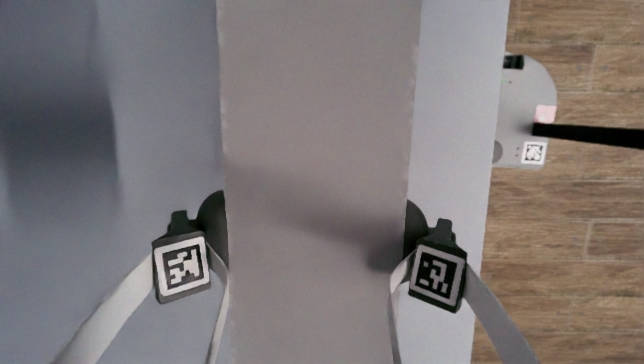

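>>> execute_actions([
  {"r3":{"joints":{"lift_m":0.896}}},
], cameras=[])

>>> execute_actions([
  {"r3":{"joints":{"gripper_m":0.17}}},
], cameras=[])

>>> execute_actions([
  {"r3":{"joints":{"lift_m":1.05}}},
], cameras=[])

>>> execute_actions([
  {"r3":{"joints":{"arm_m":0}}},
], cameras=[])

>>> finished_scene(scene=2)

Scene clock: 96.80 s.
r1.base_odometry: x=+0.000 y=+0.000 heading=+0.000 (m, m, rad; r1's odometry frame)
r1.turned_by_wheels: +0.000 (rad since the last result)
r1.turned_by_imu: +0.000 (rad since the last result)
r1.base_tilt: forward=+0.3 right=-0.6 (deg)
r1.lidar_m: 2.01 3.90 0.81 1.19 1.22 1.23 0.98 0.90 0.91 1.13 1.59 1.60
r1.head_depth_mm: 1858 1859 1848 1839 1831 1832 1853 / 2012 2064 1861 - 2120 2020 2023 / 2184 2308 2075 - 2381 2253 2252 / 1913 2560 2392 2684 2626 2576 2314 / 2009 2976 3000 2973 2936 2886 2321 / 2242 3332 3468 3479 3417 3253 2231 / 2286 3616 - - 3950 3292 2253
r1.base_status: not commanded
r1.joint_positions: lift_m=+0.405 arm_m=+0.001 wrist_yaw_rad=+2.882 wrist_pitch_rad=-0.511 wrist_roll_rad=+0.009 gripper_m=+0.037 head_pan_rad=+0.004 head_tilt_rad=-0.014
r1.joint_status: not commanded
r1.motor_effort: left_wheel=+1(1) right_wheel=+0(0) lift_m=+31(31) arm_m=+0(1) wrist_yaw_rad=+1(1) wrist_pitch_rad=+6(6) wrist_roll_rad=+0(0) gripper_m=+0(1) head_pan_rad=+0(0) head_tilt_rad=+0(2) (%)
r1.hand_pose: x=+0.0332 y=+0.0585 z=+0.3971 quat_wxyz=(+0.267, +0.704, +0.088, +0.652) (m; r1's base frame)
r1.wrist_depth_mm: - - - - - - - / - - - - - - - / 951 - - - - - - / 816 - 835 843 869 884 895 / 688 - 735 714 744 745 741 / 602 601 - 619 648 640 633 / 530 538 - 553 534 551 558
r2.base_odometry: x=+0.000 y=+0.000 heading=+0.000 (m, m, rad; r2's odometry frame)
r2.turned_by_wheels: +0.000 (rad since the last result)
r2.turned_by_imu: +0.000 (rad since the last result)
r2.base_tilt: forward=+0.6 right=+0.1 (deg)
r2.lidar_m: 1.45 1.45 1.71 2.19 2.20 1.62 1.43 1.43 1.68 2.58 2.58 1.65
r2.head_depth_mm: 1631 1626 1613 1610 1607 1603 1605 / 1566 1565 1453 1577 1575 1547 1554 / 1524 1504 1412 - - 1496 1512 / 1487 1467 1380 - - 1443 1464 / 1439 1423 1330 - - 1415 1417 / 1397 1382 1300 - - 1379 1378 / 1360 1174 1269 - 3794 1335 1345
r2.base_status: not commanded
r2.joint_positions: lift_m=+0.367 arm_m=+0.000 wrist_yaw_rad=+2.981 wrist_pitch_rad=-0.513 wrist_roll_rad=+0.011 gripper_m=+0.037 head_pan_rad=-0.014 head_tilt_rad=+0.011
r2.joint_status: not commanded
r2.motor_effort: left_wheel=+0(1) right_wheel=+0(1) lift_m=+27(26) arm_m=+0(0) wrist_yaw_rad=+0(1) wrist_pitch_rad=+6(6) wrist_roll_rad=+0(1) gripper_m=+0(0) head_pan_rad=+0(0) head_tilt_rad=+2(3) (%)
r2.hand_pose: x=+0.0125 y=+0.0638 z=+0.3585 quat_wxyz=(+0.235, +0.700, +0.123, +0.664) (m; r2's base frame)
r2.wrist_depth_mm: - - - - - - - / - - - - - - - / - 995 970 966 969 930 944 / 812 798 793 773 770 766 751 / 684 672 - 662 663 642 626 / 575 576 - 581 - 550 545 / 504 - - - 486 481 480
r3.base_odometry: x=-1.195 y=-0.632 heading=-2.854 (m, m, rad; r3's odometry frame)
r3.turned_by_wheels: +0.000 (rad since the last result)
r3.turned_by_imu: +0.001 (rad since the last result)
r3.base_tilt: forward=-0.5 right=-0.7 (deg)
r3.lidar_m: 2.50 2.37 1.66 1.57 1.60 2.07 2.27 0.66 1.02 0.96 0.98 0.87
r3.head_depth_mm: 1086 1216 1326 - 686 577 1155 / 1080 1206 - 835 679 580 1141 / 1073 1191 - - 657 583 1146 / 1061 1184 1284 917 662 586 1148 / 1052 1171 1275 899 712 589 536 / 1038 1160 1281 908 718 593 539 / 1036 1153 1274 918 723 596 530
r3.base_status: not commanded
r3.joint_positions: lift_m=+0.896 arm_m=+0.350 wrist_yaw_rad=+0.000 wrist_pitch_rad=-1.561 wrist_roll_rad=+1.565 gripper_m=+0.020 head_pan_rad=-1.563 head_tilt_rad=-0.594
r3.joint_status: all done
r3.on_its_own: gripper_m is held at +0.019, not at your -0.020, by its stall guard, which is not easing now
r3.motor_effort: left_wheel=-5(5) right_wheel=+3(3) lift_m=+12(19) arm_m=+3(3) wrist_yaw_rad=+0(0) wrist_pitch_rad=-2(2) wrist_roll_rad=+4(3) gripper_m=-24(24) head_pan_rad=-2(2) head_tilt_rad=-4(4) (%)
r3.hand_pose: x=-0.0215 y=-0.4729 z=+0.7787 quat_wxyz=(+0.002, +0.002, -0.710, -0.704) (m; r3's base frame)
r3.wrist_depth_mm: 164 163 134 129 128 164 163 / 169 169 138 134 166 168 169 / 174 174 142 137 171 174 173 / 180 180 147 142 176 179 178 / 186 186 150 147 143 184 184 / 192 192 156 151 150 192 190 / 199 199 163 156 196 197 198
pictures: none
No camera images: the call's "cameras" was empty. Leave "cameras" out to get every camera's image.

Scene clock: 99.63 s.
r1.base_odometry: x=+0.000 y=+0.000 heading=+0.000 (m, m, rad; r1's odometry frame)
r1.turned_by_wheels: +0.000 (rad since the last result)
r1.turned_by_imu: +0.000 (rad since the last result)
r1.base_tilt: forward=+0.4 right=-0.4 (deg)
r1.lidar_m: 2.01 3.90 0.81 1.19 1.22 1.23 0.98 0.90 0.91 1.12 1.59 1.60
r1.head_depth_mm: 1862 1847 1849 1846 1853 1834 1832 / 2003 2047 1851 - 2115 2040 2012 / 2166 2277 2076 - 2368 2285 2211 / 1933 2575 2369 2657 2625 2555 2298 / 2008 2968 2977 2963 2925 2923 2290 / 2244 3339 3547 3560 3490 3240 2262 / 2270 3615 - - - 3313 2289
r1.base_status: not commanded
r1.joint_positions: lift_m=+0.405 arm_m=+0.001 wrist_yaw_rad=+2.882 wrist_pitch_rad=-0.511 wrist_roll_rad=+0.009 gripper_m=+0.037 head_pan_rad=+0.004 head_tilt_rad=-0.014
r1.joint_status: not commanded
r1.motor_effort: left_wheel=+0(0) right_wheel=+0(0) lift_m=+31(31) arm_m=+0(0) wrist_yaw_rad=+0(0) wrist_pitch_rad=+6(5) wrist_roll_rad=+0(0) gripper_m=+0(0) head_pan_rad=+0(0) head_tilt_rad=+1(1) (%)
r1.hand_pose: x=+0.0332 y=+0.0585 z=+0.3971 quat_wxyz=(+0.267, +0.704, +0.088, +0.652) (m; r1's base frame)
r1.wrist_depth_mm: - - - - - - - / - - - - - - - / 949 - - - - - - / 826 - 836 845 870 882 878 / 687 - 728 718 756 737 750 / 598 596 - 619 657 628 649 / 528 542 - 544 539 552 565
r2.base_odometry: x=+0.000 y=+0.000 heading=+0.000 (m, m, rad; r2's odometry frame)
r2.turned_by_wheels: +0.000 (rad since the last result)
r2.turned_by_imu: +0.000 (rad since the last result)
r2.base_tilt: forward=+0.7 right=+0.1 (deg)
r2.lidar_m: 1.45 1.45 1.71 2.19 2.20 1.62 1.43 1.43 1.69 2.58 2.58 1.65
r2.head_depth_mm: 1617 1611 1604 1604 1612 1594 1600 / 1571 1558 1448 1588 1578 1546 1543 / 1523 1507 1415 - - 1496 1490 / 1478 1469 1372 - - 1449 1448 / 1434 1419 1337 - - 1411 1417 / 1400 1378 1301 - - 1379 1369 / 1366 1167 1274 - 3807 1333 1341
r2.base_status: not commanded
r2.joint_positions: lift_m=+0.367 arm_m=+0.000 wrist_yaw_rad=+2.981 wrist_pitch_rad=-0.513 wrist_roll_rad=+0.011 gripper_m=+0.037 head_pan_rad=-0.014 head_tilt_rad=+0.011
r2.joint_status: not commanded
r2.motor_effort: left_wheel=+0(0) right_wheel=+0(0) lift_m=+27(26) arm_m=+0(0) wrist_yaw_rad=+1(1) wrist_pitch_rad=+6(6) wrist_roll_rad=+0(0) gripper_m=+1(1) head_pan_rad=+0(0) head_tilt_rad=+3(2) (%)
r2.hand_pose: x=+0.0125 y=+0.0638 z=+0.3585 quat_wxyz=(+0.235, +0.700, +0.123, +0.664) (m; r2's base frame)
r2.wrist_depth_mm: - - - - - - - / - - - - - - - / - 996 966 951 958 955 923 / 818 794 783 779 782 747 748 / 663 663 - 646 664 638 632 / 573 573 - 584 - 552 544 / 504 - - - 492 486 481
r3.base_odometry: x=-1.195 y=-0.632 heading=-2.854 (m, m, rad; r3's odometry frame)
r3.turned_by_wheels: +0.000 (rad since the last result)
r3.turned_by_imu: +0.000 (rad since the last result)
r3.base_tilt: forward=-0.4 right=-0.7 (deg)
r3.lidar_m: 2.49 2.37 1.65 1.57 1.60 2.08 2.27 0.66 1.02 0.96 0.99 0.87
r3.head_depth_mm: 1089 1219 1319 - 686 576 1157 / 1080 1205 - 832 679 581 1138 / 1071 1193 - - 661 571 1142 / 1063 1180 1283 913 665 586 1145 / 1055 1173 1272 902 714 590 537 / 1045 1163 1280 909 718 593 539 / 1035 1150 1269 917 723 595 530
r3.base_status: not commanded
r3.joint_positions: lift_m=+0.896 arm_m=+0.350 wrist_yaw_rad=+0.000 wrist_pitch_rad=-1.558 wrist_roll_rad=+1.565 gripper_m=+0.170 head_pan_rad=-1.563 head_tilt_rad=-0.594
r3.joint_status: all done
r3.motor_effort: left_wheel=-4(6) right_wheel=+2(3) lift_m=+13(14) arm_m=-1(3) wrist_yaw_rad=+0(0) wrist_pitch_rad=-2(22) wrist_roll_rad=+3(3) gripper_m=+0(100) head_pan_rad=-2(2) head_tilt_rad=-5(3) (%)
r3.hand_pose: x=-0.0215 y=-0.4739 z=+0.7785 quat_wxyz=(+0.002, +0.002, -0.711, -0.703) (m; r3's base frame)
r3.wrist_depth_mm: 164 164 134 133 134 163 162 / 169 168 139 137 166 168 167 / 174 174 143 141 171 173 172 / 179 180 148 146 176 178 177 / 184 185 153 151 183 183 184 / - 192 158 155 190 191 190 / 198 198 164 161 196 197 196
pictures: none
No camera images: the call's "cameras" was empty. Leave "cameras" out to get every camera's image.

Scene clock: 101.87 s.
r1.base_odometry: x=+0.000 y=+0.000 heading=+0.000 (m, m, rad; r1's odometry frame)
r1.turned_by_wheels: +0.000 (rad since the last result)
r1.turned_by_imu: +0.000 (rad since the last result)
r1.base_tilt: forward=+0.4 right=-0.5 (deg)
r1.lidar_m: 2.01 3.87 0.80 1.19 1.22 1.23 0.98 0.90 0.91 1.13 1.59 1.60
r1.head_depth_mm: 1865 1853 1854 1862 1853 1833 1842 / 2004 2054 1842 - 2092 2022 2008 / 2201 2289 2082 - 2404 2271 2214 / 1916 2607 2374 2688 2592 2565 2304 / 2021 3008 2989 2943 2977 2929 2286 / 2249 3248 3533 3537 3448 3247 2268 / 2270 3593 - 3966 - 3281 2259
r1.base_status: not commanded
r1.joint_positions: lift_m=+0.405 arm_m=+0.001 wrist_yaw_rad=+2.882 wrist_pitch_rad=-0.511 wrist_roll_rad=+0.009 gripper_m=+0.037 head_pan_rad=+0.004 head_tilt_rad=-0.014
r1.joint_status: not commanded
r1.motor_effort: left_wheel=+0(1) right_wheel=+0(0) lift_m=+31(31) arm_m=+0(1) wrist_yaw_rad=+1(0) wrist_pitch_rad=+6(5) wrist_roll_rad=+0(0) gripper_m=+0(0) head_pan_rad=+0(0) head_tilt_rad=+2(1) (%)
r1.hand_pose: x=+0.0332 y=+0.0585 z=+0.3971 quat_wxyz=(+0.267, +0.704, +0.088, +0.652) (m; r1's base frame)
r1.wrist_depth_mm: - - - - - - - / - - - - - - - / 925 - - - - - - / 808 - 839 849 873 883 901 / 686 - 727 715 755 742 744 / 600 600 - 621 647 634 639 / 529 540 - 545 540 555 557
r2.base_odometry: x=+0.000 y=+0.000 heading=+0.000 (m, m, rad; r2's odometry frame)
r2.turned_by_wheels: +0.000 (rad since the last result)
r2.turned_by_imu: +0.000 (rad since the last result)
r2.base_tilt: forward=+0.8 right=+0.0 (deg)
r2.lidar_m: 1.45 1.45 1.71 2.18 2.20 1.62 1.43 1.43 1.69 2.58 2.59 1.65
r2.head_depth_mm: 1626 1612 1618 1612 1614 1595 1593 / 1569 1568 1453 1581 1585 1545 1545 / 1525 1505 1413 - - 1490 1495 / 1482 1459 1377 - - 1457 1459 / 1436 1417 1336 - - 1416 1423 / 1407 1387 1303 - - 1374 1388 / 1364 1176 1269 - 3789 1330 1343
r2.base_status: not commanded
r2.joint_positions: lift_m=+0.367 arm_m=+0.000 wrist_yaw_rad=+2.981 wrist_pitch_rad=-0.513 wrist_roll_rad=+0.011 gripper_m=+0.037 head_pan_rad=-0.014 head_tilt_rad=+0.011
r2.joint_status: not commanded
r2.motor_effort: left_wheel=+0(0) right_wheel=-1(0) lift_m=+27(27) arm_m=+0(0) wrist_yaw_rad=+0(1) wrist_pitch_rad=+6(6) wrist_roll_rad=+0(0) gripper_m=+0(0) head_pan_rad=+0(0) head_tilt_rad=+2(3) (%)
r2.hand_pose: x=+0.0125 y=+0.0638 z=+0.3585 quat_wxyz=(+0.235, +0.700, +0.123, +0.664) (m; r2's base frame)
r2.wrist_depth_mm: - - - - - - - / - - - - - - - / - - 980 971 969 928 928 / 818 785 781 794 761 754 742 / 675 663 - 650 666 647 629 / 575 573 - 570 - 559 547 / 501 - - - 482 486 478
r3.base_odometry: x=-1.195 y=-0.632 heading=-2.854 (m, m, rad; r3's odometry frame)
r3.turned_by_wheels: +0.000 (rad since the last result)
r3.turned_by_imu: +0.000 (rad since the last result)
r3.base_tilt: forward=-0.5 right=-0.6 (deg)
r3.lidar_m: 2.50 2.38 1.65 1.57 1.60 2.08 2.27 0.66 1.02 0.97 0.99 0.87
r3.head_depth_mm: - 1232 1305 873 696 577 1152 / - 1240 1106 879 679 581 1138 / - - 1324 888 644 583 1143 / 1048 1183 1101 891 664 587 1147 / 1051 1172 1274 899 714 590 536 / 1045 1162 1285 910 718 593 538 / 1036 1153 1272 916 722 596 529
r3.base_status: not commanded
r3.joint_positions: lift_m=+1.050 arm_m=+0.350 wrist_yaw_rad=+0.000 wrist_pitch_rad=-1.559 wrist_roll_rad=+1.565 gripper_m=+0.170 head_pan_rad=-1.563 head_tilt_rad=-0.594
r3.joint_status: all done
r3.motor_effort: left_wheel=-4(5) right_wheel=+2(2) lift_m=+23(24) arm_m=-1(1) wrist_yaw_rad=+0(0) wrist_pitch_rad=-3(3) wrist_roll_rad=+3(3) gripper_m=-1(0) head_pan_rad=-2(2) head_tilt_rad=-4(4) (%)
r3.hand_pose: x=-0.0215 y=-0.4738 z=+0.9318 quat_wxyz=(+0.002, +0.002, -0.711, -0.703) (m; r3's base frame)
r3.wrist_depth_mm: 310 307 307 307 307 308 - / 318 316 315 285 315 315 - / 326 325 325 294 324 326 - / 340 335 337 305 338 339 - / 345 347 346 312 348 346 - / - 359 358 360 359 359 - / 372 371 371 371 375 - -
pictures: none
No camera images: the call's "cameras" was empty. Leave "cameras" out to get every camera's image.

Scene clock: 105.63 s.
r1.base_odometry: x=+0.000 y=+0.000 heading=+0.000 (m, m, rad; r1's odometry frame)
r1.turned_by_wheels: +0.000 (rad since the last result)
r1.turned_by_imu: +0.000 (rad since the last result)
r1.base_tilt: forward=+0.5 right=-0.5 (deg)
r1.lidar_m: 2.00 3.90 0.81 1.19 1.22 1.23 0.98 0.90 0.90 1.12 1.59 1.60
r1.head_depth_mm: 1861 1858 1848 1845 1844 1846 1824 / 2008 2046 1858 - 2152 2040 2043 / 2182 2276 2063 - 2374 2263 2204 / 1917 2605 2352 2670 2648 2553 2303 / 2006 2984 2946 2969 2926 2975 2306 / 2243 3255 3484 3557 3468 3267 2262 / 2272 3594 3937 3974 3972 3237 2256
r1.base_status: not commanded
r1.joint_positions: lift_m=+0.405 arm_m=+0.001 wrist_yaw_rad=+2.882 wrist_pitch_rad=-0.511 wrist_roll_rad=+0.009 gripper_m=+0.037 head_pan_rad=+0.004 head_tilt_rad=-0.014
r1.joint_status: not commanded
r1.motor_effort: left_wheel=+0(1) right_wheel=+0(0) lift_m=+31(31) arm_m=+0(1) wrist_yaw_rad=+0(1) wrist_pitch_rad=+6(6) wrist_roll_rad=+0(0) gripper_m=+0(0) head_pan_rad=-1(1) head_tilt_rad=+1(1) (%)
r1.hand_pose: x=+0.0332 y=+0.0585 z=+0.3971 quat_wxyz=(+0.267, +0.704, +0.088, +0.652) (m; r1's base frame)
r1.wrist_depth_mm: - - - - - - - / - - - - - - - / 960 - - - - - - / 812 - 840 855 869 887 896 / 680 - 726 721 750 742 750 / 596 594 - 618 644 626 639 / 525 539 - 546 537 554 559
r2.base_odometry: x=+0.000 y=+0.000 heading=+0.000 (m, m, rad; r2's odometry frame)
r2.turned_by_wheels: +0.000 (rad since the last result)
r2.turned_by_imu: +0.000 (rad since the last result)
r2.base_tilt: forward=+0.6 right=+0.0 (deg)
r2.lidar_m: 1.45 1.45 1.71 2.19 2.19 1.62 1.43 1.43 1.68 2.58 2.58 1.65
r2.head_depth_mm: 1615 1614 1623 1609 1607 1601 1595 / 1579 1553 1449 1581 1581 1548 1546 / 1526 1507 1410 - - 1492 1508 / 1484 1467 1367 - - 1458 1461 / 1439 1419 1337 - - 1415 1411 / 1402 1385 1306 - - 1374 1381 / 1365 1172 1272 - 3824 1332 1348
r2.base_status: not commanded
r2.joint_positions: lift_m=+0.367 arm_m=+0.000 wrist_yaw_rad=+2.981 wrist_pitch_rad=-0.513 wrist_roll_rad=+0.011 gripper_m=+0.037 head_pan_rad=-0.014 head_tilt_rad=+0.011
r2.joint_status: not commanded
r2.motor_effort: left_wheel=+0(0) right_wheel=-1(1) lift_m=+26(27) arm_m=+0(0) wrist_yaw_rad=+1(1) wrist_pitch_rad=+6(6) wrist_roll_rad=+1(0) gripper_m=+0(0) head_pan_rad=+0(0) head_tilt_rad=+2(2) (%)
r2.hand_pose: x=+0.0125 y=+0.0638 z=+0.3585 quat_wxyz=(+0.235, +0.700, +0.123, +0.664) (m; r2's base frame)
r2.wrist_depth_mm: - - - - - - - / - - - - - - - / - 984 965 972 958 939 929 / 819 784 787 781 761 759 743 / 672 671 - 656 663 637 640 / 569 575 - 575 - 551 544 / 503 - - - 478 486 474
r3.base_odometry: x=-1.195 y=-0.632 heading=-2.854 (m, m, rad; r3's odometry frame)
r3.turned_by_wheels: +0.000 (rad since the last result)
r3.turned_by_imu: +0.000 (rad since the last result)
r3.base_tilt: forward=-0.4 right=-0.7 (deg)
r3.lidar_m: 2.50 2.37 1.66 1.57 1.60 2.08 2.27 0.66 1.02 0.96 0.98 0.87
r3.head_depth_mm: 1090 1177 - - - - - / 1083 1176 - - - - - / 1073 1174 - - - - - / 1064 1187 1286 892 666 617 - / 1053 1168 1271 905 713 605 538 / 1042 1159 1284 911 718 593 539 / 1035 1147 1267 919 723 596 530
r3.base_status: not commanded
r3.joint_positions: lift_m=+1.050 arm_m=+0.000 wrist_yaw_rad=+0.000 wrist_pitch_rad=-1.560 wrist_roll_rad=+1.565 gripper_m=+0.170 head_pan_rad=-1.563 head_tilt_rad=-0.594
r3.joint_status: all done
r3.motor_effort: left_wheel=-5(4) right_wheel=+2(3) lift_m=+23(23) arm_m=-3(8) wrist_yaw_rad=+0(0) wrist_pitch_rad=-2(3) wrist_roll_rad=+3(3) gripper_m=+0(1) head_pan_rad=-2(2) head_tilt_rad=-3(4) (%)
r3.hand_pose: x=-0.0215 y=-0.1237 z=+0.9319 quat_wxyz=(+0.002, +0.002, -0.711, -0.703) (m; r3's base frame)
r3.wrist_depth_mm: 308 314 - - - - - / 319 320 - - - - - / 327 328 - - - - - / 338 340 - - - - - / 349 355 - - - - - / - 364 - - - - - / 374 375 - - - - -
pictures: none
No camera images: the call's "cameras" was empty. Leave "cameras" out to get every camera's image.

The scene is finished: the task was done.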